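# Place cart parcel upright into gap in desk row

## Task

On the desk, three parcels stand in a line with an empty space between two of them. Take the parcel that is on the cart and set it into that space so it lines up with the row, oriented so the arrows printed on its sides point upward. The three parcels already on the desk must stay where they are and stay upright; being bumped a little is acceptable. Afterwards open the gripper and pull the robot away. The task fails if the robot falls over or finishes tilted, and it is not done if any part of the result only holds because the robot is still supporting it.

## Robot and tools

ROBOT. A wheeled base with a vertical column, a tilting head carrying two cameras, and two six-joint arms (left and right), each with a two-finger gripper. With arms folded it is 0.73 m long, 0.62 m wide, 1.88 m tall; its front sits 0.40 m ahead of the column. The base can only drive straight or spin in place, never sideways.

FRAMES. Base frame: origin on the floor under the column, midway between the drive wheels; x forward, y left, z up. left_hand and right_hand are reported in this frame as the point where the fingers meet (fingertips reach 8 mm further). The hand's z axis is the finger direction (quat_wxyz maps (0,0,1) onto it); its y axis runs along the opening. The odometry frame is the base frame as it was at the scene's start; base_odometry counts wheel turns only, so slip is counted as travel. Heading is positive leftward, -3.142 to 3.142.

execute_actions. Argument "actions" is a list holding one action object, or empty (then only state and images come back). An action may contain "base", "joints", or both, plus optional "speeds"; its motions begin together and may finish at different times. "base" holds exactly one key: translate_m (a relative drive in metres from where the base currently is, forward positive, -3 to 3) or rotate_rad (a relative spin in radians, counter-clockwise seen from above positive, -3.2 to 3.2). "joints" is a single dictionary keyed by joint name covering both arms and the head; each value is an absolute target, not an offset. Keys: head_tilt_rad (-0.61 to 1.308, 0 about level, positive tilts down); left_joint1_rad to left_joint6_rad and the matching right_ keys, in radians, ranges joint1 -2.879 to 2.879, joint2 0 to 3.141, joint3 0 to 3.019, joint4 -1.692 to 1.57, joint5 -1.57 to 1.57 (positive swings the hand to the robot's right), joint6 -2.094 to 2.094 (positive rolls clockwise seen from behind the hand); left_gripper_m and right_gripper_m, the fingertip gap in metres, 0 to 0.093. "speeds" can lower top speed for this action only: translate_m 0.05 to 0.8 m/s, rotate_rad 0.1 to 1 rad/s (maximum is the default); it does not slow arms. A base move needing more than 8.667 s is rejected, as is any unknown key or out-of-range value (nothing moves). "cameras" picks which images return: cam_head_left, cam_head_right, cam_left_wrist, cam_right_wrist, nav_camera, or "all"; omitted or null gives all, [] gives none. The "pictures" line lists the returned images in order. Joints left out of an action may keep pushing toward earlier targets without any status saying so.

wait: seconds from 0 to 10; nothing new is commanded, returns state and images. zoom_image: camera plus region [x0, y0, x1, y1] in pixels of that camera's latest full image, origin top-left, at most 504 by 504. finished_scene: pass the scene number; it ends the scene irreversibly after the last command is held and reports success. Once a result reports a stop, the remaining execute_actions, wait and finished_scene calls in that same reply are skipped.

ARM GEOMETRY (approximate). Left joint1 at -1.57 or right joint1 at 1.57, with joints 5 and 6 at 0, puts the arm in a forward-facing vertical plane 0.23 m beside the column. With a = j2 - 0.35, b = 1.05 + j2 - j3, c = b - j4: hand is 0.12 + 0.39 sin a + 0.38 cos b + 0.25 cos c m ahead and 1.46 + 0.39 cos a - 0.38 sin b - 0.25 sin c m up; c = 1.57 means fingers straight down. Example: j2, j3, j4 = 0.93, 0.78, 0.14 gives 0.60 m ahead, 1.21 m up. Reality usually lands up to 5 cm lower and nearer the column (about 12 cm with heavy or distant loads). Reach is about 1 m from the shoulder and no lower than 0.47 m up, so the floor is unreachable. Fingers-down load guide: 3.2 kg near 0.4 m ahead, 0.65-1.2 m up; 2 kg to 0.6 m ahead; 1 kg to 0.8 m ahead at 0.9-1.2 m up; 0.3 kg to 0.6 m ahead, 0.65-1.6 m up. A gripper holds roughly 2 to 6 kg. Heavy loads need fingers at least about 1.2 rad below horizontal.

GRIPPING. Fingers are 7 cm long; outer width is the reading plus 1 cm at the tips, plus 5 cm at the base; hand body 10 cm wide, 7 cm thick; the wrist camera sticks out 11 cm on one side. Command an opening smaller than the object; "off_target" is then expected. A reading 0.002 m or more above the target means something is held. Small changes (under about 0.03 rad, 0.08 for joints 2 and 3) may not move a joint despite "done"; for gentle contact step about 0.05 rad per call from the last target.

RESULTS. base_status and joint_status give each motion's outcome: "done", "off_target", "contact_stop" (base stalled on something: back off 0.05 m before retrying or turning), "time_out", "not_followed" (with "joint command not followed" and a "cause:" line: a safety check blocked targets because an arm nears the other arm, the body, or an object; move the offending joints at least 0.05 rad back, or move the other arm or the base away). on_its_own lists uncommanded behaviour; "held at" is a held target. A blocked arm keeps pushing; relieve it by resending its six reported positions (a held load then sags roughly 1 cm per kg). If turned_by_wheels and turned_by_imu disagree by over about 4 % and at least 0.05 rad, the base hit something or slipped. base_tilt is in degrees; a drop of 0.5 or more in forward means leaning back: reverse 0.05 m. Sustained hard base pushing (about 3 s) cuts the wheel motors for 2 s (wheel_motors_off = 1). motor_effort lists left_wheel and right_wheel in percent, with peak in brackets. MOTOR HOT warns from 85 °C; at 100 °C the arm drops (OVER-TEMPERATURE FAULT).

AVOID. Arm-on-arm collisions or pressing, dropped or toppled parcels, shoving desk parcels, tables catching the column, and leaving the robot tilted. Faster robot motion is better. Camera intrinsics and poses come from the supplied calibration, with small errors.

Each tool is called after "Emit:" by a JSON object that holds its "api" and its "payload", one argument or row to a line.

## Session

Emit:
{"api": "execute_actions", "payload": {
  "actions": []
}}

Scene clock: 0.00 s.
base_odometry: x=+0.000 y=+0.000 heading=+0.000 (m, m, rad; odometry frame)
turned_by_wheels: +0.000 (rad since the last result)
turned_by_imu: +0.000 (rad since the last result)
base_tilt: forward=+0.6 right=+0.1 (deg)
base_status: not commanded
joint_positions: head_tilt_rad=+0.883 left_joint1_rad=-1.560 left_joint2_rad=+0.901 left_joint3_rad=+0.397 left_joint4_rad=-0.902 left_joint5_rad=-0.026 left_joint6_rad=+0.075 left_gripper_m=+0.095 right_joint1_rad=+1.593 right_joint2_rad=+0.896 right_joint3_rad=+0.394 right_joint4_rad=-0.992 right_joint5_rad=-0.027 right_joint6_rad=+0.007 right_gripper_m=+0.095
joint_status: not commanded
wheel_motors_off: 0
motor_effort: left_wheel=+3 right_wheel=+2 (%)
left_hand: x=+0.1446 y=+0.2314 z=+1.2453 quat_wxyz=(+0.427, -0.035, -0.904, +0.001) (m; base frame)
right_hand: x=+0.1302 y=-0.2165 z=+1.2639 quat_wxyz=(+0.467, +0.000, -0.884, -0.016) (m; base frame)
pictures: cam_head_left, cam_head_right, cam_left_wrist, cam_right_wrist, nav_camera
Images, in order (width x height): cam_head_left 504x504, cam_head_right 504x504, cam_left_wrist 504x504, cam_right_wrist 504x504, nav_camera 504x504.

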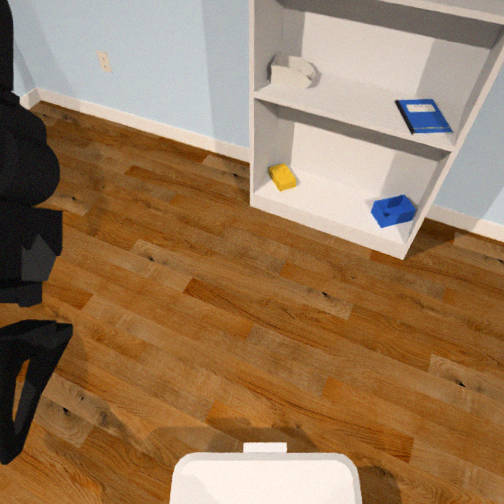

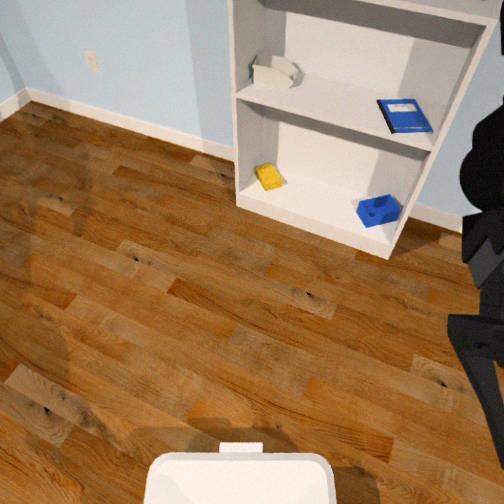

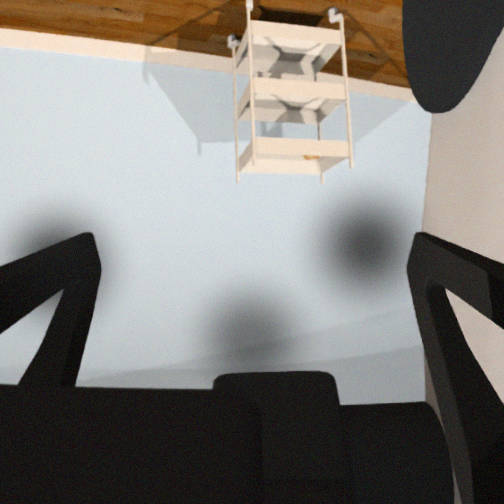

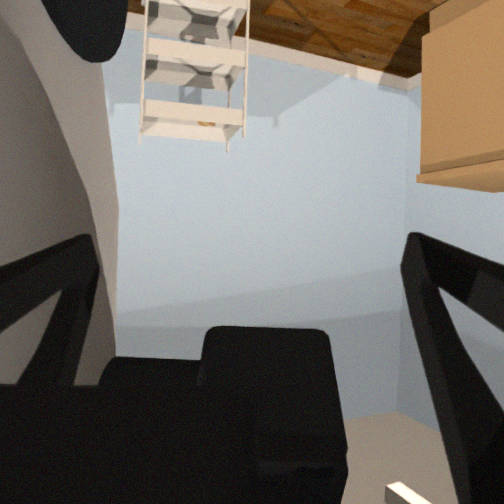

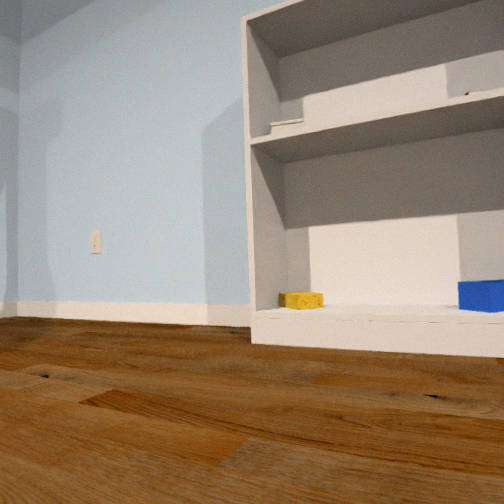

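Cart is behind; the desk is probably behind-right.

Emit:
{"api": "execute_actions", "payload": {
  "actions": [
    {"base":{"rotate_rad":-2.0},"joints":{"head_tilt_rad":0.45}}
  ],
  "cameras": ["cam_head_left"]
}}

Emit:
{"api": "execute_actions", "payload": {
  "actions": [
    {"base":{"rotate_rad":-1.1}}
  ],
  "cameras": ["cam_head_left","cam_head_right"]
}}

Scene clock: 8.97 s.
base_odometry: x=+0.000 y=+0.000 heading=-1.999 (m, m, rad; odometry frame)
turned_by_wheels: -1.999 (rad since the last result)
turned_by_imu: -1.975 (rad since the last result)
base_tilt: forward=+0.5 right=+0.1 (deg)
base_status: done
joint_positions: head_tilt_rad=+0.469 left_joint1_rad=-1.560 left_joint2_rad=+0.901 left_joint3_rad=+0.397 left_joint4_rad=-0.902 left_joint5_rad=-0.026 left_joint6_rad=+0.075 left_gripper_m=+0.095 right_joint1_rad=+1.593 right_joint2_rad=+0.896 right_joint3_rad=+0.394 right_joint4_rad=-0.992 right_joint5_rad=-0.027 right_joint6_rad=+0.007 right_gripper_m=+0.095
joint_status: all done
wheel_motors_off: 0
motor_effort: left_wheel=+0(43) right_wheel=-1(50) (%)
left_hand: x=+0.1446 y=+0.2314 z=+1.2453 quat_wxyz=(+0.427, -0.035, -0.904, +0.001) (m; base frame)
right_hand: x=+0.1302 y=-0.2165 z=+1.2639 quat_wxyz=(+0.467, +0.000, -0.884, -0.016) (m; base frame)
pictures: cam_head_left
camera_calibration (this result's frames):
cam_head_left: T_world_to_cam=[[0.00127087, -0.99999, -0.00436938, 0.047402], [-0.496887, 0.00316034, -0.86781, 1.37583], [0.867814, 0.00327396, -0.496878, 0.64792], [0, 0, 0, 1]] pos_world=[0.121299, 0.0409322, 1.51611]
Images, in order (width x height): cam_head_left 504x504.

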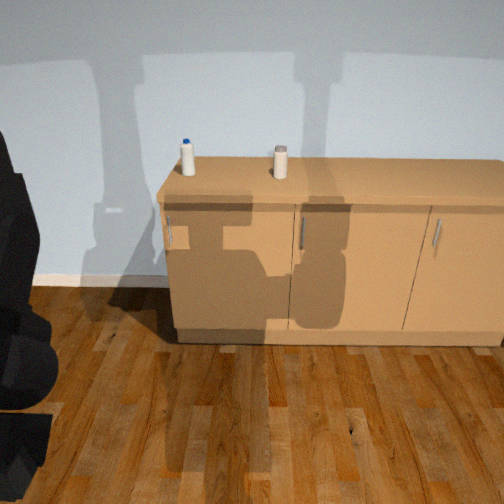

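Scene clock: 11.43 s.
base_odometry: x=+0.000 y=+0.000 heading=-3.099 (m, m, rad; odometry frame)
turned_by_wheels: -1.099 (rad since the last result)
turned_by_imu: -1.089 (rad since the last result)
base_tilt: forward=+0.5 right=+0.1 (deg)
base_status: done
joint_positions: head_tilt_rad=+0.469 left_joint1_rad=-1.560 left_joint2_rad=+0.901 left_joint3_rad=+0.397 left_joint4_rad=-0.902 left_joint5_rad=-0.026 left_joint6_rad=+0.075 left_gripper_m=+0.095 right_joint1_rad=+1.593 right_joint2_rad=+0.896 right_joint3_rad=+0.394 right_joint4_rad=-0.992 right_joint5_rad=-0.027 right_joint6_rad=+0.007 right_gripper_m=+0.095
joint_status: not commanded
wheel_motors_off: 0
motor_effort: left_wheel=+0(27) right_wheel=-1(34) (%)
left_hand: x=+0.1446 y=+0.2314 z=+1.2453 quat_wxyz=(+0.427, -0.035, -0.904, +0.001) (m; base frame)
right_hand: x=+0.1302 y=-0.2165 z=+1.2639 quat_wxyz=(+0.467, +0.000, -0.884, -0.016) (m; base frame)
pictures: cam_head_left, cam_head_right
camera_calibration (this result's frames):
cam_head_left: T_world_to_cam=[[0.00127098, -0.99999, -0.00436934, 0.047402], [-0.496865, 0.00316034, -0.867822, 1.37585], [0.867827, 0.00327396, -0.496856, 0.647886], [0, 0, 0, 1]] pos_world=[0.121299, 0.0409322, 1.51611]
cam_head_right: T_world_to_cam=[[0.0204454, -0.999789, 0.00182474, -0.0323097], [-0.497218, -0.0117513, -0.867546, 1.37052], [0.867385, 0.01683, -0.497353, 0.649811], [0, 0, 0, 1]] pos_world=[0.118471, -0.0271338, 1.51223]
Images, in order (width x height): cam_head_left 504x504, cam_head_right 504x504.

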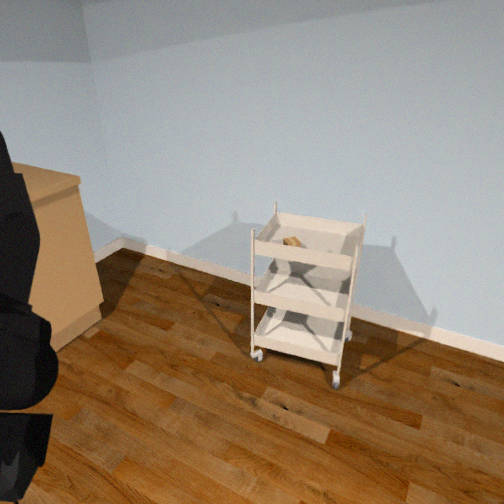

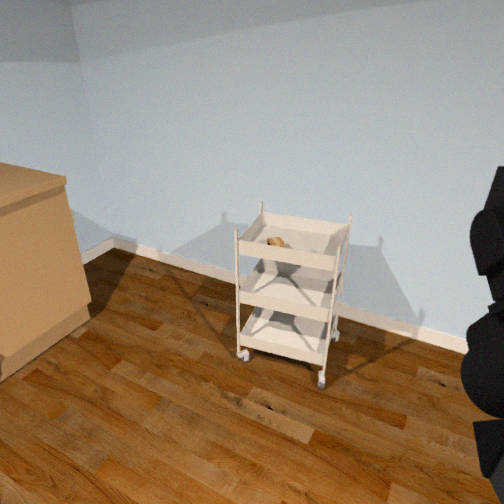

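Emit:
{"api": "execute_actions", "payload": {
  "actions": [
    {"base":{"rotate_rad":-1.5}}
  ],
  "cameras": ["cam_head_left","cam_head_right"]
}}

Scene clock: 32.73 s.
base_odometry: x=+0.000 y=+0.000 heading=+1.685 (m, m, rad; odometry frame)
turned_by_wheels: -1.499 (rad since the last result)
turned_by_imu: -1.485 (rad since the last result)
base_tilt: forward=+0.4 right=+0.2 (deg)
base_status: done
joint_positions: head_tilt_rad=+0.468 left_joint1_rad=-1.560 left_joint2_rad=+0.901 left_joint3_rad=+0.397 left_joint4_rad=-0.902 left_joint5_rad=-0.026 left_joint6_rad=+0.075 left_gripper_m=+0.095 right_joint1_rad=+1.593 right_joint2_rad=+0.896 right_joint3_rad=+0.394 right_joint4_rad=-0.992 right_joint5_rad=-0.027 right_joint6_rad=+0.007 right_gripper_m=+0.095
joint_status: not commanded
wheel_motors_off: 0
motor_effort: left_wheel=+0(26) right_wheel=+0(33) (%)
left_hand: x=+0.1446 y=+0.2314 z=+1.2453 quat_wxyz=(+0.427, -0.035, -0.904, +0.001) (m; base frame)
right_hand: x=+0.1302 y=-0.2165 z=+1.2639 quat_wxyz=(+0.467, +0.000, -0.884, -0.016) (m; base frame)
pictures: cam_head_left, cam_head_right
camera_calibration (this result's frames):
cam_head_left: T_world_to_cam=[[0.00127106, -0.99999, -0.00436932, 0.0474019], [-0.496848, 0.00316034, -0.867832, 1.37587], [0.867836, 0.00327396, -0.496839, 0.64786], [0, 0, 0, 1]] pos_world=[0.1213, 0.0409322, 1.51611]
cam_head_right: T_world_to_cam=[[0.0204454, -0.999789, 0.00182513, -0.0323103], [-0.497201, -0.0117513, -0.867556, 1.37053], [0.867394, 0.01683, -0.497337, 0.649785], [0, 0, 0, 1]] pos_world=[0.118472, -0.0271338, 1.51224]
Images, in order (width x height): cam_head_left 504x504, cam_head_right 504x504.

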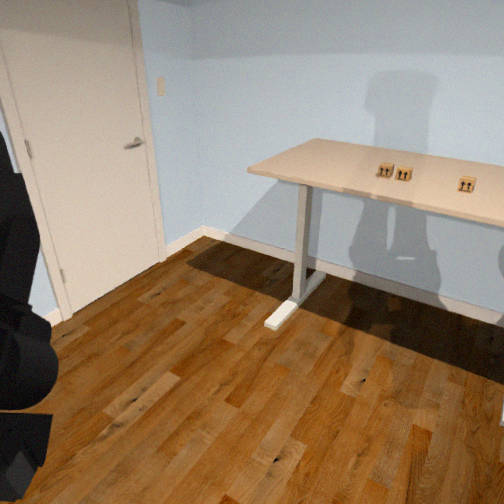

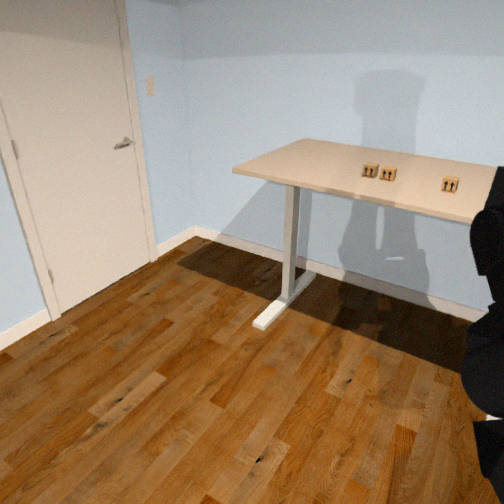

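Emit:
{"api": "execute_actions", "payload": {
  "actions": [
    {"base":{"rotate_rad":1.5}}
  ],
  "cameras": []
}}

Emit:
{"api": "execute_actions", "payload": {
  "actions": [
    {"base":{"translate_m":1.0},"joints":{"head_tilt_rad":1.0}}
  ],
  "cameras": []
}}

Emit:
{"api": "execute_actions", "payload": {
  "actions": [
    {"base":{"rotate_rad":-0.44}}
  ],
  "cameras": ["cam_head_left","cam_head_right"]
}}

Scene clock: 44.07 s.
base_odometry: x=+0.000 y=+0.000 heading=-3.098 (m, m, rad; odometry frame)
turned_by_wheels: +1.500 (rad since the last result)
turned_by_imu: +1.481 (rad since the last result)
base_tilt: forward=+0.5 right=+0.2 (deg)
base_status: done
joint_positions: head_tilt_rad=+0.468 left_joint1_rad=-1.560 left_joint2_rad=+0.901 left_joint3_rad=+0.397 left_joint4_rad=-0.902 left_joint5_rad=-0.026 left_joint6_rad=+0.075 left_gripper_m=+0.095 right_joint1_rad=+1.593 right_joint2_rad=+0.896 right_joint3_rad=+0.394 right_joint4_rad=-0.992 right_joint5_rad=-0.027 right_joint6_rad=+0.007 right_gripper_m=+0.095
joint_status: not commanded
wheel_motors_off: 0
motor_effort: left_wheel=+0(28) right_wheel=+0(40) (%)
left_hand: x=+0.1446 y=+0.2314 z=+1.2453 quat_wxyz=(+0.427, -0.035, -0.904, +0.001) (m; base frame)
right_hand: x=+0.1302 y=-0.2165 z=+1.2639 quat_wxyz=(+0.467, +0.000, -0.884, -0.016) (m; base frame)
pictures: none
No camera images: the call's "cameras" was empty. Leave "cameras" out to get every camera's image.

Scene clock: 47.13 s.
base_odometry: x=-0.999 y=-0.044 heading=-3.098 (m, m, rad; odometry frame)
turned_by_wheels: +0.000 (rad since the last result)
turned_by_imu: -0.001 (rad since the last result)
base_tilt: forward=+0.5 right=+0.2 (deg)
base_status: done
joint_positions: head_tilt_rad=+1.001 left_joint1_rad=-1.560 left_joint2_rad=+0.900 left_joint3_rad=+0.400 left_joint4_rad=-0.902 left_joint5_rad=-0.026 left_joint6_rad=+0.075 left_gripper_m=+0.095 right_joint1_rad=+1.593 right_joint2_rad=+0.896 right_joint3_rad=+0.396 right_joint4_rad=-0.992 right_joint5_rad=-0.027 right_joint6_rad=+0.007 right_gripper_m=+0.095
joint_status: all done
wheel_motors_off: 0
motor_effort: left_wheel=+0(48) right_wheel=+0(67) (%)
left_hand: x=+0.1459 y=+0.2314 z=+1.2449 quat_wxyz=(+0.426, -0.035, -0.904, +0.001) (m; base frame)
right_hand: x=+0.1312 y=-0.2165 z=+1.2635 quat_wxyz=(+0.466, +0.000, -0.885, -0.016) (m; base frame)
pictures: none
No camera images: the call's "cameras" was empty. Leave "cameras" out to get every camera's image.

Scene clock: 48.77 s.
base_odometry: x=-0.999 y=-0.044 heading=+2.746 (m, m, rad; odometry frame)
turned_by_wheels: -0.439 (rad since the last result)
turned_by_imu: -0.432 (rad since the last result)
base_tilt: forward=+0.5 right=+0.2 (deg)
base_status: done
joint_positions: head_tilt_rad=+1.001 left_joint1_rad=-1.560 left_joint2_rad=+0.900 left_joint3_rad=+0.400 left_joint4_rad=-0.902 left_joint5_rad=-0.026 left_joint6_rad=+0.075 left_gripper_m=+0.095 right_joint1_rad=+1.593 right_joint2_rad=+0.896 right_joint3_rad=+0.396 right_joint4_rad=-0.992 right_joint5_rad=-0.027 right_joint6_rad=+0.007 right_gripper_m=+0.095
joint_status: not commanded
wheel_motors_off: 0
motor_effort: left_wheel=+0(33) right_wheel=+0(56) (%)
left_hand: x=+0.1459 y=+0.2314 z=+1.2449 quat_wxyz=(+0.426, -0.035, -0.904, +0.001) (m; base frame)
right_hand: x=+0.1312 y=-0.2165 z=+1.2635 quat_wxyz=(+0.466, +0.000, -0.885, -0.016) (m; base frame)
pictures: cam_head_left, cam_head_right
camera_calibration (this result's frames):
cam_head_left: T_world_to_cam=[[-0.00112197, -0.99999, -0.00440996, 0.0475842], [-0.868507, 0.00316034, -0.495666, 0.821314], [0.495675, 0.00327396, -0.868502, 1.23883], [0, 0, 0, 1]] pos_world=[0.0993142, 0.0409322, 1.48323]
cam_head_right: T_world_to_cam=[[0.0185435, -0.999789, -0.00880237, -0.0158489], [-0.868671, -0.0117513, -0.49525, 0.815756], [0.495042, 0.01683, -0.868706, 1.24031], [0, 0, 0, 1]] pos_world=[0.0949116, -0.0271338, 1.48133]
Images, in order (width x height): cam_head_left 504x504, cam_head_right 504x504.

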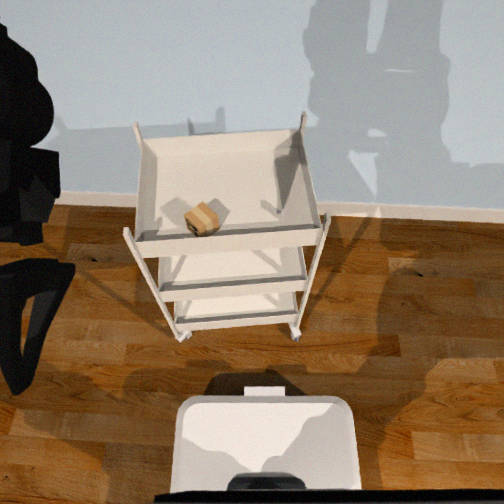

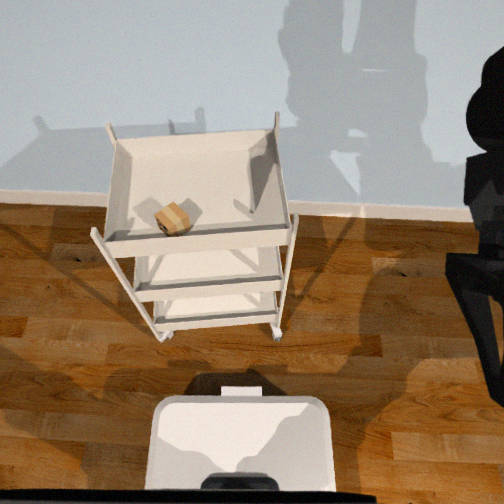

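Emit:
{"api": "zoom_image", "payload": {
  "camera": "cam_head_left",
  "region": [160,180,250,260]
}}

Emit:
{"api": "zoom_image", "payload": {
  "camera": "cam_head_right",
  "region": [130,180,220,260]
}}

Region (160, 180, 250, 260) of cam_head_left's 504x504 image, scaled by 5.600, with more detail than that image has.

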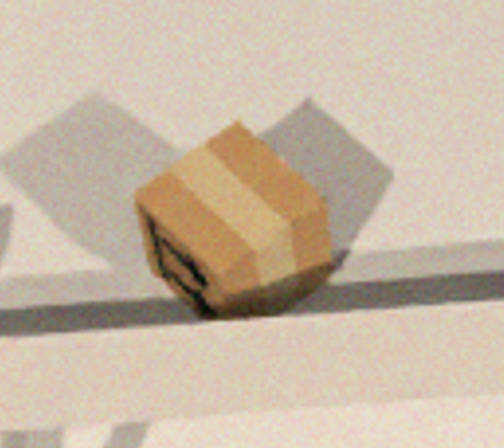

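Region (130, 180, 220, 260) of cam_head_right's 504x504 image, scaled by 5.600, with more detail than that image has.

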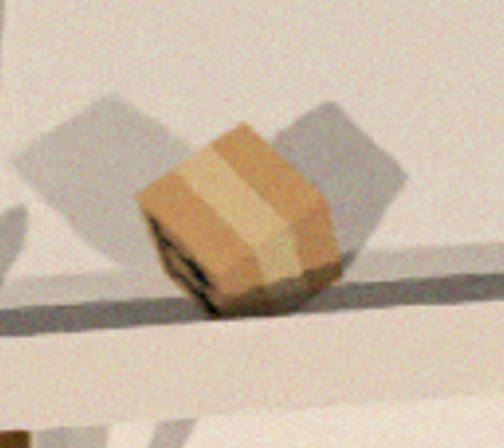

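Emit:
{"api": "execute_actions", "payload": {
  "actions": [
    {"base":{"rotate_rad":-0.15},"joints":{"left_joint1_rad":-1.57,"left_joint2_rad":1.4,"left_joint3_rad":1.1,"left_joint4_rad":-0.22,"left_joint5_rad":0,"left_joint6_rad":0}}
  ],
  "cameras": ["cam_head_left","cam_head_right","cam_left_wrist"]
}}

Scene clock: 76.97 s.
base_odometry: x=-0.999 y=-0.044 heading=+2.596 (m, m, rad; odometry frame)
turned_by_wheels: -0.150 (rad since the last result)
turned_by_imu: -0.148 (rad since the last result)
base_tilt: forward=+0.5 right=+0.2 (deg)
base_status: done
joint_positions: head_tilt_rad=+1.001 left_joint1_rad=-1.568 left_joint2_rad=+1.399 left_joint3_rad=+1.104 left_joint4_rad=-0.219 left_joint5_rad=-0.002 left_joint6_rad=+0.007 left_gripper_m=+0.095 right_joint1_rad=+1.593 right_joint2_rad=+0.896 right_joint3_rad=+0.395 right_joint4_rad=-0.992 right_joint5_rad=-0.027 right_joint6_rad=+0.007 right_gripper_m=+0.095
joint_status: all done
wheel_motors_off: 0
motor_effort: left_wheel=+1(25) right_wheel=-2(36) (%)
left_hand: x=+0.5470 y=+0.2265 z=+1.0289 quat_wxyz=(-0.005, -0.003, -1.000, -0.002) (m; base frame)
right_hand: x=+0.1310 y=-0.2165 z=+1.2636 quat_wxyz=(+0.466, +0.000, -0.885, -0.016) (m; base frame)
pictures: cam_head_left, cam_head_right, cam_left_wrist
camera_calibration (this result's frames):
cam_head_left: T_world_to_cam=[[-0.00112197, -0.99999, -0.00440996, 0.0475842], [-0.868507, 0.00316034, -0.495666, 0.821314], [0.495675, 0.00327396, -0.868502, 1.23883], [0, 0, 0, 1]] pos_world=[0.0993142, 0.0409322, 1.48323]
cam_head_right: T_world_to_cam=[[0.0185435, -0.999789, -0.00880237, -0.0158489], [-0.868671, -0.0117513, -0.49525, 0.815756], [0.495042, 0.01683, -0.868706, 1.24031], [0, 0, 0, 1]] pos_world=[0.0949116, -0.0271338, 1.48133]
cam_left_wrist: T_world_to_cam=[[-0.00374801, -0.999933, 0.0109411, 0.215813], [-0.808441, 0.00946951, 0.588502, -0.164182], [-0.588566, -0.00663949, -0.808422, 1.27883], [0, 0, 0, 1]] pos_world=[0.620754, 0.225844, 1.12809]
Images, in order (width x height): cam_head_left 504x504, cam_head_right 504x504, cam_left_wrist 504x504.

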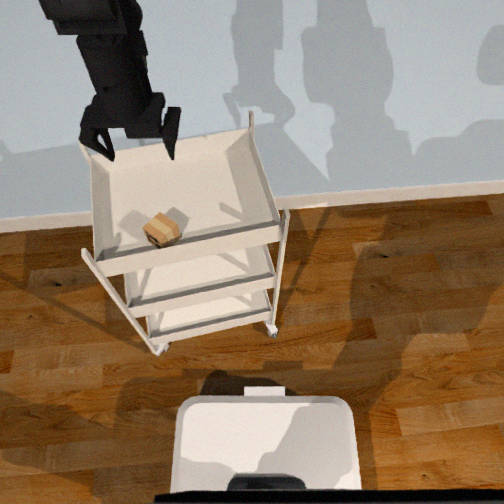

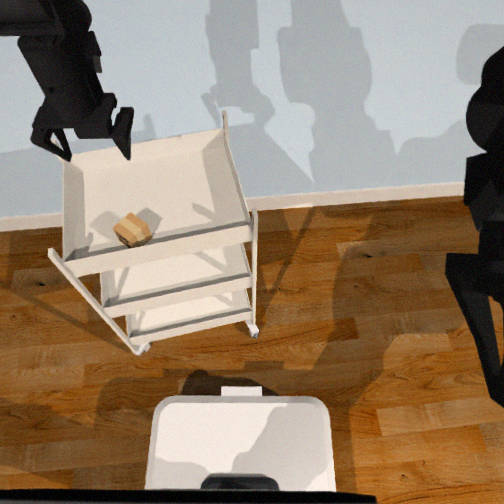

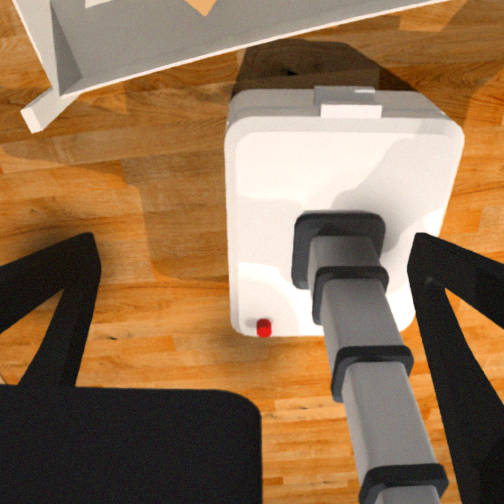

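Emit:
{"api": "execute_actions", "payload": {
  "actions": [
    {"base":{"rotate_rad":0.05},"joints":{"left_joint2_rad":1.6,"left_joint3_rad":1.0,"left_joint4_rad":0.45,"left_joint6_rad":0.5}}
  ],
  "cameras": ["cam_head_left","cam_left_wrist"]
}}

Scene clock: 98.87 s.
base_odometry: x=-0.999 y=-0.044 heading=+2.646 (m, m, rad; odometry frame)
turned_by_wheels: +0.049 (rad since the last result)
turned_by_imu: +0.050 (rad since the last result)
base_tilt: forward=+0.5 right=+0.2 (deg)
base_status: done
joint_positions: head_tilt_rad=+1.001 left_joint1_rad=-1.567 left_joint2_rad=+1.596 left_joint3_rad=+1.002 left_joint4_rad=+0.446 left_joint5_rad=-0.002 left_joint6_rad=+0.492 left_gripper_m=+0.095 right_joint1_rad=+1.593 right_joint2_rad=+0.896 right_joint3_rad=+0.395 right_joint4_rad=-0.992 right_joint5_rad=-0.027 right_joint6_rad=+0.007 right_gripper_m=+0.095
joint_status: all done
wheel_motors_off: 0
motor_effort: left_wheel=-3(17) right_wheel=+2(25) (%)
left_hand: x=+0.5522 y=+0.2271 z=+0.9677 quat_wxyz=(-0.180, -0.239, -0.953, -0.048) (m; base frame)
right_hand: x=+0.1310 y=-0.2165 z=+1.2636 quat_wxyz=(+0.466, +0.000, -0.885, -0.016) (m; base frame)
pictures: cam_head_left, cam_left_wrist
camera_calibration (this result's frames):
cam_head_left: T_world_to_cam=[[-0.00112197, -0.99999, -0.00440996, 0.0475842], [-0.868507, 0.00316034, -0.495666, 0.821314], [0.495675, 0.00327396, -0.868502, 1.23883], [0, 0, 0, 1]] pos_world=[0.0993142, 0.0409322, 1.48323]
cam_left_wrist: T_world_to_cam=[[-0.441532, -0.882451, -0.162263, 0.599775], [-0.874406, 0.382653, 0.298313, 0.10862], [-0.201156, 0.273599, -0.940574, 1.08268], [0, 0, 0, 1]] pos_world=[0.577586, 0.191487, 1.08326]
Images, in order (width x height): cam_head_left 504x504, cam_left_wrist 504x504.

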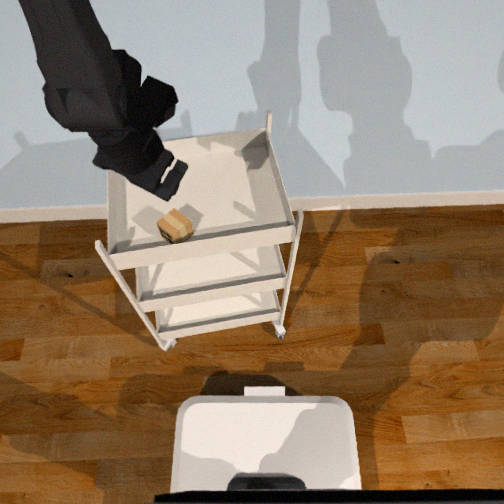

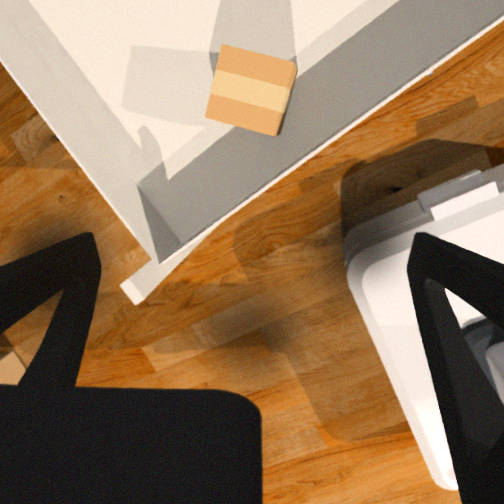

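Emit:
{"api": "zoom_image", "payload": {
  "camera": "cam_head_left",
  "region": [150,210,200,250]
}}

Region (150, 210, 200, 250) of cam_head_left's 504x504 image, scaled by 10.080, with more detail than that image has; it fills the top 403 rows of this view, and the rest is white.

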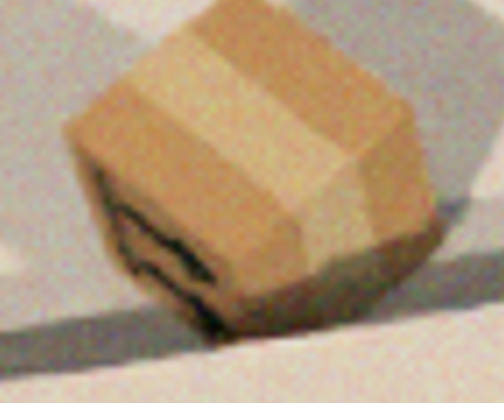

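Emit:
{"api": "execute_actions", "payload": {
  "actions": [
    {"base":{"translate_m":0.07},"joints":{"left_joint4_rad":0.0,"left_joint6_rad":2.09}}
  ],
  "cameras": []
}}

Emit:
{"api": "execute_actions", "payload": {
  "actions": [
    {"joints":{"left_joint2_rad":2.0,"left_joint3_rad":1.61,"left_joint4_rad":-0.13}}
  ],
  "cameras": ["cam_head_left","cam_head_right","cam_left_wrist"]
}}

Scene clock: 132.27 s.
base_odometry: x=-1.061 y=-0.010 heading=+2.644 (m, m, rad; odometry frame)
turned_by_wheels: -0.002 (rad since the last result)
turned_by_imu: -0.002 (rad since the last result)
base_tilt: forward=+0.5 right=+0.3 (deg)
base_status: done
joint_positions: head_tilt_rad=+1.001 left_joint1_rad=-1.568 left_joint2_rad=+1.597 left_joint3_rad=+1.003 left_joint4_rad=+0.005 left_joint5_rad=-0.002 left_joint6_rad=+2.082 left_gripper_m=+0.095 right_joint1_rad=+1.593 right_joint2_rad=+0.896 right_joint3_rad=+0.395 right_joint4_rad=-0.992 right_joint5_rad=-0.027 right_joint6_rad=+0.007 right_gripper_m=+0.095
joint_status: all done
wheel_motors_off: 0
motor_effort: left_wheel=-1(40) right_wheel=+1(69) (%)
left_hand: x=+0.4461 y=+0.2265 z=+0.9510 quat_wxyz=(+0.018, -0.862, -0.505, +0.027) (m; base frame)
right_hand: x=+0.1308 y=-0.2165 z=+1.2637 quat_wxyz=(+0.466, +0.000, -0.884, -0.016) (m; base frame)
pictures: none
No camera images: the call's "cameras" was empty. Leave "cameras" out to get every camera's image.

Scene clock: 133.67 s.
base_odometry: x=-1.061 y=-0.010 heading=+2.644 (m, m, rad; odometry frame)
turned_by_wheels: +0.000 (rad since the last result)
turned_by_imu: +0.000 (rad since the last result)
base_tilt: forward=+0.6 right=+0.1 (deg)
base_status: not commanded
joint_positions: head_tilt_rad=+1.001 left_joint1_rad=-1.568 left_joint2_rad=+1.994 left_joint3_rad=+1.612 left_joint4_rad=-0.126 left_joint5_rad=-0.002 left_joint6_rad=+2.082 left_gripper_m=+0.095 right_joint1_rad=+1.593 right_joint2_rad=+0.896 right_joint3_rad=+0.395 right_joint4_rad=-0.992 right_joint5_rad=-0.027 right_joint6_rad=+0.007 right_gripper_m=+0.095
joint_status: all done
wheel_motors_off: 0
motor_effort: left_wheel=-2(2) right_wheel=+2(2) (%)
left_hand: x=+0.5657 y=+0.2270 z=+0.8028 quat_wxyz=(-0.002, -0.863, -0.506, -0.008) (m; base frame)
right_hand: x=+0.1308 y=-0.2165 z=+1.2637 quat_wxyz=(+0.466, +0.000, -0.884, -0.016) (m; base frame)
pictures: cam_head_left, cam_head_right, cam_left_wrist
camera_calibration (this result's frames):
cam_head_left: T_world_to_cam=[[-0.00112271, -0.99999, -0.00440977, 0.0475839], [-0.86859, 0.00316034, -0.495521, 0.821094], [0.49553, 0.00327396, -0.868585, 1.23896], [0, 0, 0, 1]] pos_world=[0.0993047, 0.0409322, 1.48322]
cam_head_right: T_world_to_cam=[[0.0185421, -0.999789, -0.00880547, -0.015844], [-0.868754, -0.0117513, -0.495104, 0.815537], [0.494896, 0.01683, -0.868789, 1.24045], [0, 0, 0, 1]] pos_world=[0.0949018, -0.0271338, 1.48132]
cam_left_wrist: T_world_to_cam=[[-0.873554, 0.486717, 0.0031432, 0.379693], [0.389041, 0.694335, 0.60543, -0.862384], [0.292491, 0.530099, -0.795892, 0.476702], [0, 0, 0, 1]] pos_world=[0.527754, 0.161282, 0.900324]
Images, in order (width x height): cam_head_left 504x504, cam_head_right 504x504, cam_left_wrist 504x504.

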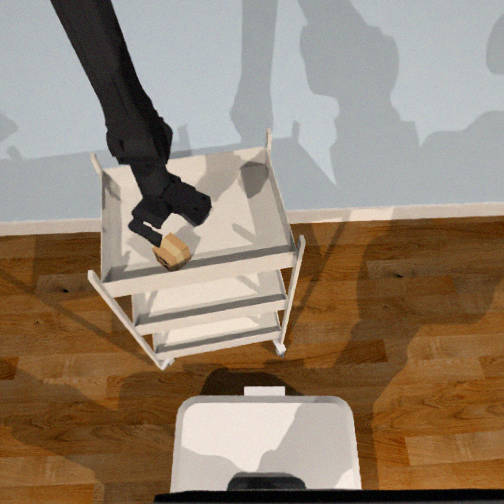

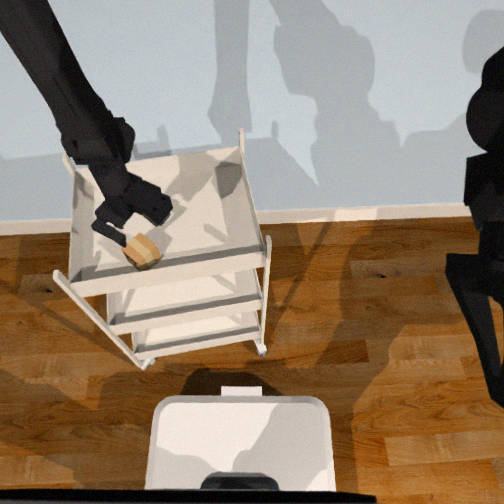

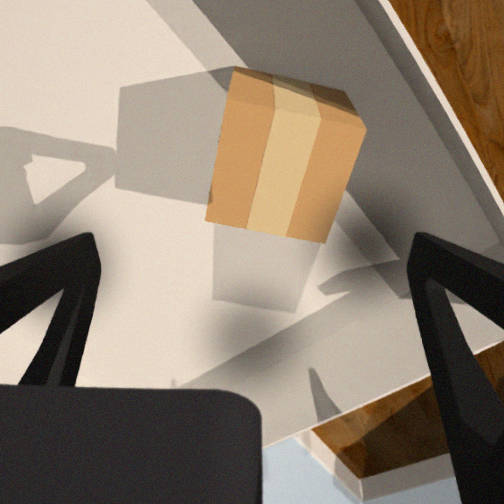

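Emit:
{"api": "execute_actions", "payload": {
  "actions": [
    {"joints":{"left_joint1_rad":-1.525,"left_joint2_rad":2.14,"left_joint3_rad":1.77,"left_joint4_rad":-0.15}}
  ],
  "cameras": ["cam_head_left","cam_left_wrist"]
}}

Scene clock: 146.87 s.
base_odometry: x=-1.061 y=-0.010 heading=+2.644 (m, m, rad; odometry frame)
turned_by_wheels: +0.000 (rad since the last result)
turned_by_imu: +0.000 (rad since the last result)
base_tilt: forward=+0.7 right=+0.2 (deg)
base_status: not commanded
joint_positions: head_tilt_rad=+1.001 left_joint1_rad=-1.519 left_joint2_rad=+2.147 left_joint3_rad=+1.765 left_joint4_rad=-0.146 left_joint5_rad=-0.001 left_joint6_rad=+2.082 left_gripper_m=+0.095 right_joint1_rad=+1.593 right_joint2_rad=+0.896 right_joint3_rad=+0.395 right_joint4_rad=-0.992 right_joint5_rad=-0.027 right_joint6_rad=+0.007 right_gripper_m=+0.095
joint_status: all done
wheel_motors_off: 0
motor_effort: left_wheel=-2(2) right_wheel=+2(2) (%)
left_hand: x=+0.5509 y=+0.2689 z=+0.7454 quat_wxyz=(+0.021, -0.856, -0.516, -0.010) (m; base frame)
right_hand: x=+0.1308 y=-0.2165 z=+1.2637 quat_wxyz=(+0.466, +0.000, -0.884, -0.016) (m; base frame)
pictures: cam_head_left, cam_left_wrist
camera_calibration (this result's frames):
cam_head_left: T_world_to_cam=[[-0.00112271, -0.99999, -0.00440977, 0.0475839], [-0.86859, 0.00316034, -0.495521, 0.821094], [0.49553, 0.00327396, -0.868585, 1.23896], [0, 0, 0, 1]] pos_world=[0.0993047, 0.0409322, 1.48322]
cam_left_wrist: T_world_to_cam=[[-0.885023, 0.463737, 0.0410075, 0.330831], [0.384495, 0.678437, 0.626009, -0.859575], [0.262482, 0.569799, -0.778737, 0.406267], [0, 0, 0, 1]] pos_world=[0.516658, 0.198258, 0.84091]
Images, in order (width x height): cam_head_left 504x504, cam_left_wrist 504x504.

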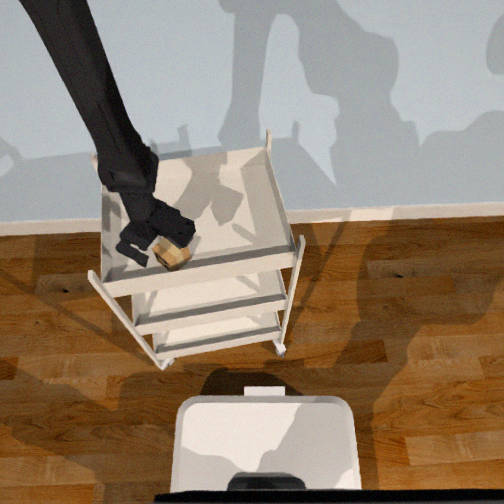

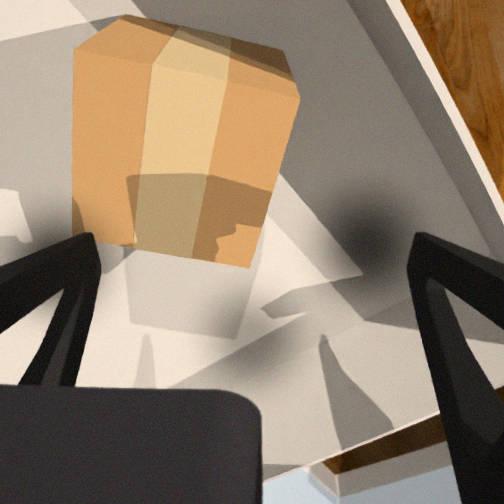

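Emit:
{"api": "execute_actions", "payload": {
  "actions": [
    {"base":{"translate_m":0.02},"joints":{"left_joint1_rad":-1.55}}
  ],
  "cameras": ["cam_left_wrist"]
}}

Scene clock: 154.67 s.
base_odometry: x=-1.078 y=-0.001 heading=+2.642 (m, m, rad; odometry frame)
turned_by_wheels: -0.002 (rad since the last result)
turned_by_imu: -0.002 (rad since the last result)
base_tilt: forward=+0.6 right=+0.3 (deg)
base_status: done
joint_positions: head_tilt_rad=+1.001 left_joint1_rad=-1.553 left_joint2_rad=+2.145 left_joint3_rad=+1.769 left_joint4_rad=-0.147 left_joint5_rad=-0.001 left_joint6_rad=+2.082 left_gripper_m=+0.095 right_joint1_rad=+1.593 right_joint2_rad=+0.896 right_joint3_rad=+0.393 right_joint4_rad=-0.992 right_joint5_rad=-0.027 right_joint6_rad=+0.007 right_gripper_m=+0.095
joint_status: all done
wheel_motors_off: 0
motor_effort: left_wheel=-1(47) right_wheel=+1(75) (%)
left_hand: x=+0.5548 y=+0.2396 z=+0.7456 quat_wxyz=(+0.007, -0.861, -0.509, -0.004) (m; base frame)
right_hand: x=+0.1301 y=-0.2165 z=+1.2640 quat_wxyz=(+0.467, +0.000, -0.884, -0.016) (m; base frame)
pictures: cam_left_wrist
camera_calibration (this result's frames):
cam_left_wrist: T_world_to_cam=[[-0.87701, 0.479937, 0.0226504, 0.353193], [0.393286, 0.689991, 0.607649, -0.835296], [0.276005, 0.541823, -0.793882, 0.432492], [0, 0, 0, 1]] pos_world=[0.518894, 0.172502, 0.842915]
Images, in order (width x height): cam_left_wrist 504x504.

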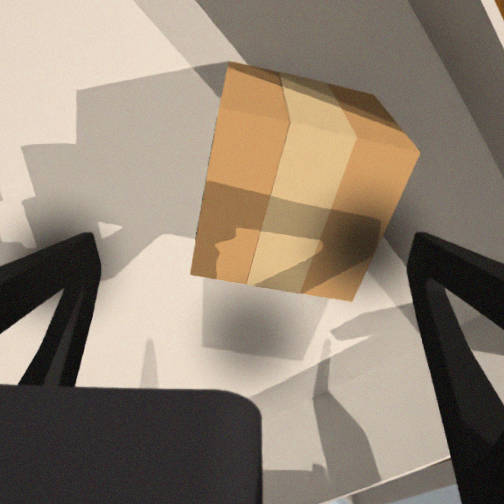

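Emit:
{"api": "execute_actions", "payload": {
  "actions": [
    {"base":{"translate_m":-0.017}}
  ],
  "cameras": []
}}

Emit:
{"api": "execute_actions", "payload": {
  "actions": [
    {"joints":{"left_joint2_rad":2.24,"left_joint3_rad":1.89,"left_joint4_rad":-0.18}}
  ],
  "cameras": ["cam_left_wrist"]
}}

Scene clock: 163.10 s.
base_odometry: x=-1.063 y=-0.009 heading=+2.643 (m, m, rad; odometry frame)
turned_by_wheels: +0.001 (rad since the last result)
turned_by_imu: +0.001 (rad since the last result)
base_tilt: forward=+0.6 right=+0.2 (deg)
base_status: done
joint_positions: head_tilt_rad=+1.002 left_joint1_rad=-1.553 left_joint2_rad=+2.144 left_joint3_rad=+1.766 left_joint4_rad=-0.147 left_joint5_rad=-0.001 left_joint6_rad=+2.082 left_gripper_m=+0.095 right_joint1_rad=+1.593 right_joint2_rad=+0.895 right_joint3_rad=+0.393 right_joint4_rad=-0.992 right_joint5_rad=-0.027 right_joint6_rad=+0.007 right_gripper_m=+0.095
joint_status: not commanded
wheel_motors_off: 0
motor_effort: left_wheel=+0(37) right_wheel=-1(57) (%)
left_hand: x=+0.5539 y=+0.2403 z=+0.7459 quat_wxyz=(+0.007, -0.861, -0.509, -0.004) (m; base frame)
right_hand: x=+0.1299 y=-0.2165 z=+1.2641 quat_wxyz=(+0.467, +0.000, -0.884, -0.016) (m; base frame)
pictures: none
No camera images: the call's "cameras" was empty. Leave "cameras" out to get every camera's image.

Scene clock: 163.90 s.
base_odometry: x=-1.063 y=-0.009 heading=+2.643 (m, m, rad; odometry frame)
turned_by_wheels: +0.000 (rad since the last result)
turned_by_imu: +0.000 (rad since the last result)
base_tilt: forward=+0.6 right=+0.1 (deg)
base_status: not commanded
joint_positions: head_tilt_rad=+1.002 left_joint1_rad=-1.553 left_joint2_rad=+2.237 left_joint3_rad=+1.886 left_joint4_rad=-0.176 left_joint5_rad=-0.001 left_joint6_rad=+2.082 left_gripper_m=+0.095 right_joint1_rad=+1.593 right_joint2_rad=+0.895 right_joint3_rad=+0.393 right_joint4_rad=-0.992 right_joint5_rad=-0.027 right_joint6_rad=+0.007 right_gripper_m=+0.095
joint_status: all done
wheel_motors_off: 0
motor_effort: left_wheel=+0(0) right_wheel=-2(2) (%)
left_hand: x=+0.5540 y=+0.2408 z=+0.7132 quat_wxyz=(+0.008, -0.861, -0.509, -0.003) (m; base frame)
right_hand: x=+0.1299 y=-0.2165 z=+1.2641 quat_wxyz=(+0.467, +0.000, -0.884, -0.016) (m; base frame)
pictures: cam_left_wrist
camera_calibration (this result's frames):
cam_left_wrist: T_world_to_cam=[[-0.877128, 0.479536, 0.0262963, 0.350194], [0.395298, 0.689785, 0.606578, -0.816419], [0.272737, 0.542441, -0.794589, 0.408602], [0, 0, 0, 1]] pos_world=[0.518453, 0.17358, 0.810683]
Images, in order (width x height): cam_left_wrist 504x504.

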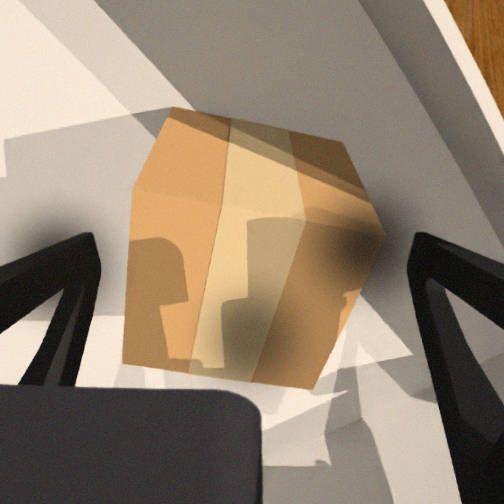

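Emit:
{"api": "execute_actions", "payload": {
  "actions": [
    {"base":{"translate_m":0.008},"joints":{"left_joint1_rad":-1.535}}
  ],
  "cameras": ["cam_left_wrist"]
}}

Scene clock: 170.43 s.
base_odometry: x=-1.070 y=-0.005 heading=+2.641 (m, m, rad; odometry frame)
turned_by_wheels: -0.002 (rad since the last result)
turned_by_imu: -0.002 (rad since the last result)
base_tilt: forward=+0.5 right=+0.2 (deg)
base_status: done
joint_positions: head_tilt_rad=+1.002 left_joint1_rad=-1.538 left_joint2_rad=+2.237 left_joint3_rad=+1.889 left_joint4_rad=-0.176 left_joint5_rad=-0.001 left_joint6_rad=+2.082 left_gripper_m=+0.095 right_joint1_rad=+1.593 right_joint2_rad=+0.895 right_joint3_rad=+0.395 right_joint4_rad=-0.992 right_joint5_rad=-0.027 right_joint6_rad=+0.007 right_gripper_m=+0.095
joint_status: all done
wheel_motors_off: 0
motor_effort: left_wheel=-1(41) right_wheel=+2(72) (%)
left_hand: x=+0.5554 y=+0.2539 z=+0.7137 quat_wxyz=(+0.013, -0.859, -0.512, -0.007) (m; base frame)
right_hand: x=+0.1311 y=-0.2165 z=+1.2637 quat_wxyz=(+0.466, +0.000, -0.885, -0.016) (m; base frame)
pictures: cam_left_wrist
camera_calibration (this result's frames):
cam_left_wrist: T_world_to_cam=[[-0.880711, 0.472676, 0.0304336, 0.3459], [0.388821, 0.684785, 0.61635, -0.82841], [0.270494, 0.55466, -0.786884, 0.394117], [0, 0, 0, 1]] pos_world=[0.520134, 0.185183, 0.810188]
Images, in order (width x height): cam_left_wrist 504x504.

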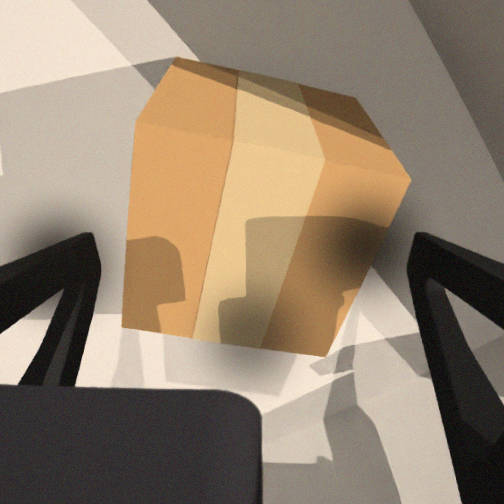

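Emit:
{"api": "execute_actions", "payload": {
  "actions": [
    {"joints":{"left_joint2_rad":2.34,"left_joint3_rad":2.02,"left_joint4_rad":-0.21}}
  ],
  "cameras": ["cam_left_wrist"]
}}

Emit:
{"api": "execute_actions", "payload": {
  "actions": [
    {"joints":{"left_gripper_m":0.04}}
  ],
  "cameras": ["cam_left_wrist"]
}}

Scene clock: 178.40 s.
base_odometry: x=-1.070 y=-0.005 heading=+2.641 (m, m, rad; odometry frame)
turned_by_wheels: +0.000 (rad since the last result)
turned_by_imu: +0.000 (rad since the last result)
base_tilt: forward=+0.7 right=+0.3 (deg)
base_status: not commanded
joint_positions: head_tilt_rad=+1.002 left_joint1_rad=-1.538 left_joint2_rad=+2.333 left_joint3_rad=+2.011 left_joint4_rad=-0.205 left_joint5_rad=-0.001 left_joint6_rad=+2.084 left_gripper_m=+0.095 right_joint1_rad=+1.593 right_joint2_rad=+0.895 right_joint3_rad=+0.395 right_joint4_rad=-0.992 right_joint5_rad=-0.027 right_joint6_rad=+0.007 right_gripper_m=+0.095
joint_status: all done
wheel_motors_off: 0
motor_effort: left_wheel=-2(2) right_wheel=+2(3) (%)
left_hand: x=+0.5512 y=+0.2549 z=+0.6809 quat_wxyz=(+0.014, -0.859, -0.511, -0.006) (m; base frame)
right_hand: x=+0.1311 y=-0.2165 z=+1.2637 quat_wxyz=(+0.466, +0.000, -0.885, -0.016) (m; base frame)
pictures: cam_left_wrist
camera_calibration (this result's frames):
cam_left_wrist: T_world_to_cam=[[-0.879765, 0.474286, 0.0326637, 0.340305], [0.39153, 0.683857, 0.615665, -0.808018], [0.269664, 0.554429, -0.78733, 0.369777], [0, 0, 0, 1]] pos_world=[0.516036, 0.186151, 0.77749]
Images, in order (width x height): cam_left_wrist 504x504.

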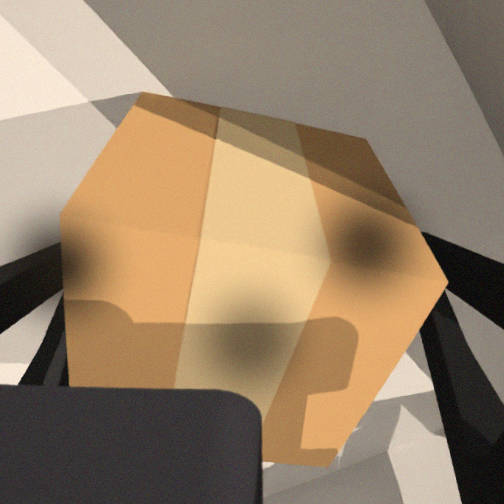

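Scene clock: 179.00 s.
base_odometry: x=-1.070 y=-0.005 heading=+2.641 (m, m, rad; odometry frame)
turned_by_wheels: +0.000 (rad since the last result)
turned_by_imu: +0.000 (rad since the last result)
base_tilt: forward=+0.5 right=+0.2 (deg)
base_status: not commanded
joint_positions: head_tilt_rad=+1.002 left_joint1_rad=-1.538 left_joint2_rad=+2.333 left_joint3_rad=+2.011 left_joint4_rad=-0.205 left_joint5_rad=+0.000 left_joint6_rad=+2.085 left_gripper_m=+0.060 right_joint1_rad=+1.593 right_joint2_rad=+0.895 right_joint3_rad=+0.395 right_joint4_rad=-0.992 right_joint5_rad=-0.027 right_joint6_rad=+0.007 right_gripper_m=+0.095
joint_status: left_gripper_m off_target (ended at +0.060, target +0.040)
wheel_motors_off: 0
motor_effort: left_wheel=-2(2) right_wheel=+2(3) (%)
left_hand: x=+0.5512 y=+0.2547 z=+0.6809 quat_wxyz=(+0.013, -0.859, -0.511, -0.006) (m; base frame)
right_hand: x=+0.1311 y=-0.2165 z=+1.2637 quat_wxyz=(+0.466, +0.000, -0.885, -0.016) (m; base frame)
pictures: cam_left_wrist
camera_calibration (this result's frames):
cam_left_wrist: T_world_to_cam=[[-0.879585, 0.474656, 0.0321133, 0.340583], [0.391784, 0.684414, 0.614885, -0.807631], [0.26988, 0.553425, -0.787963, 0.370448], [0, 0, 0, 1]] pos_world=[0.516012, 0.186079, 0.777562]
Images, in order (width x height): cam_left_wrist 504x504.

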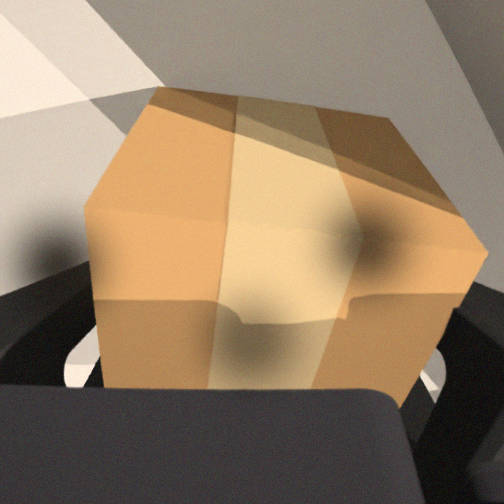

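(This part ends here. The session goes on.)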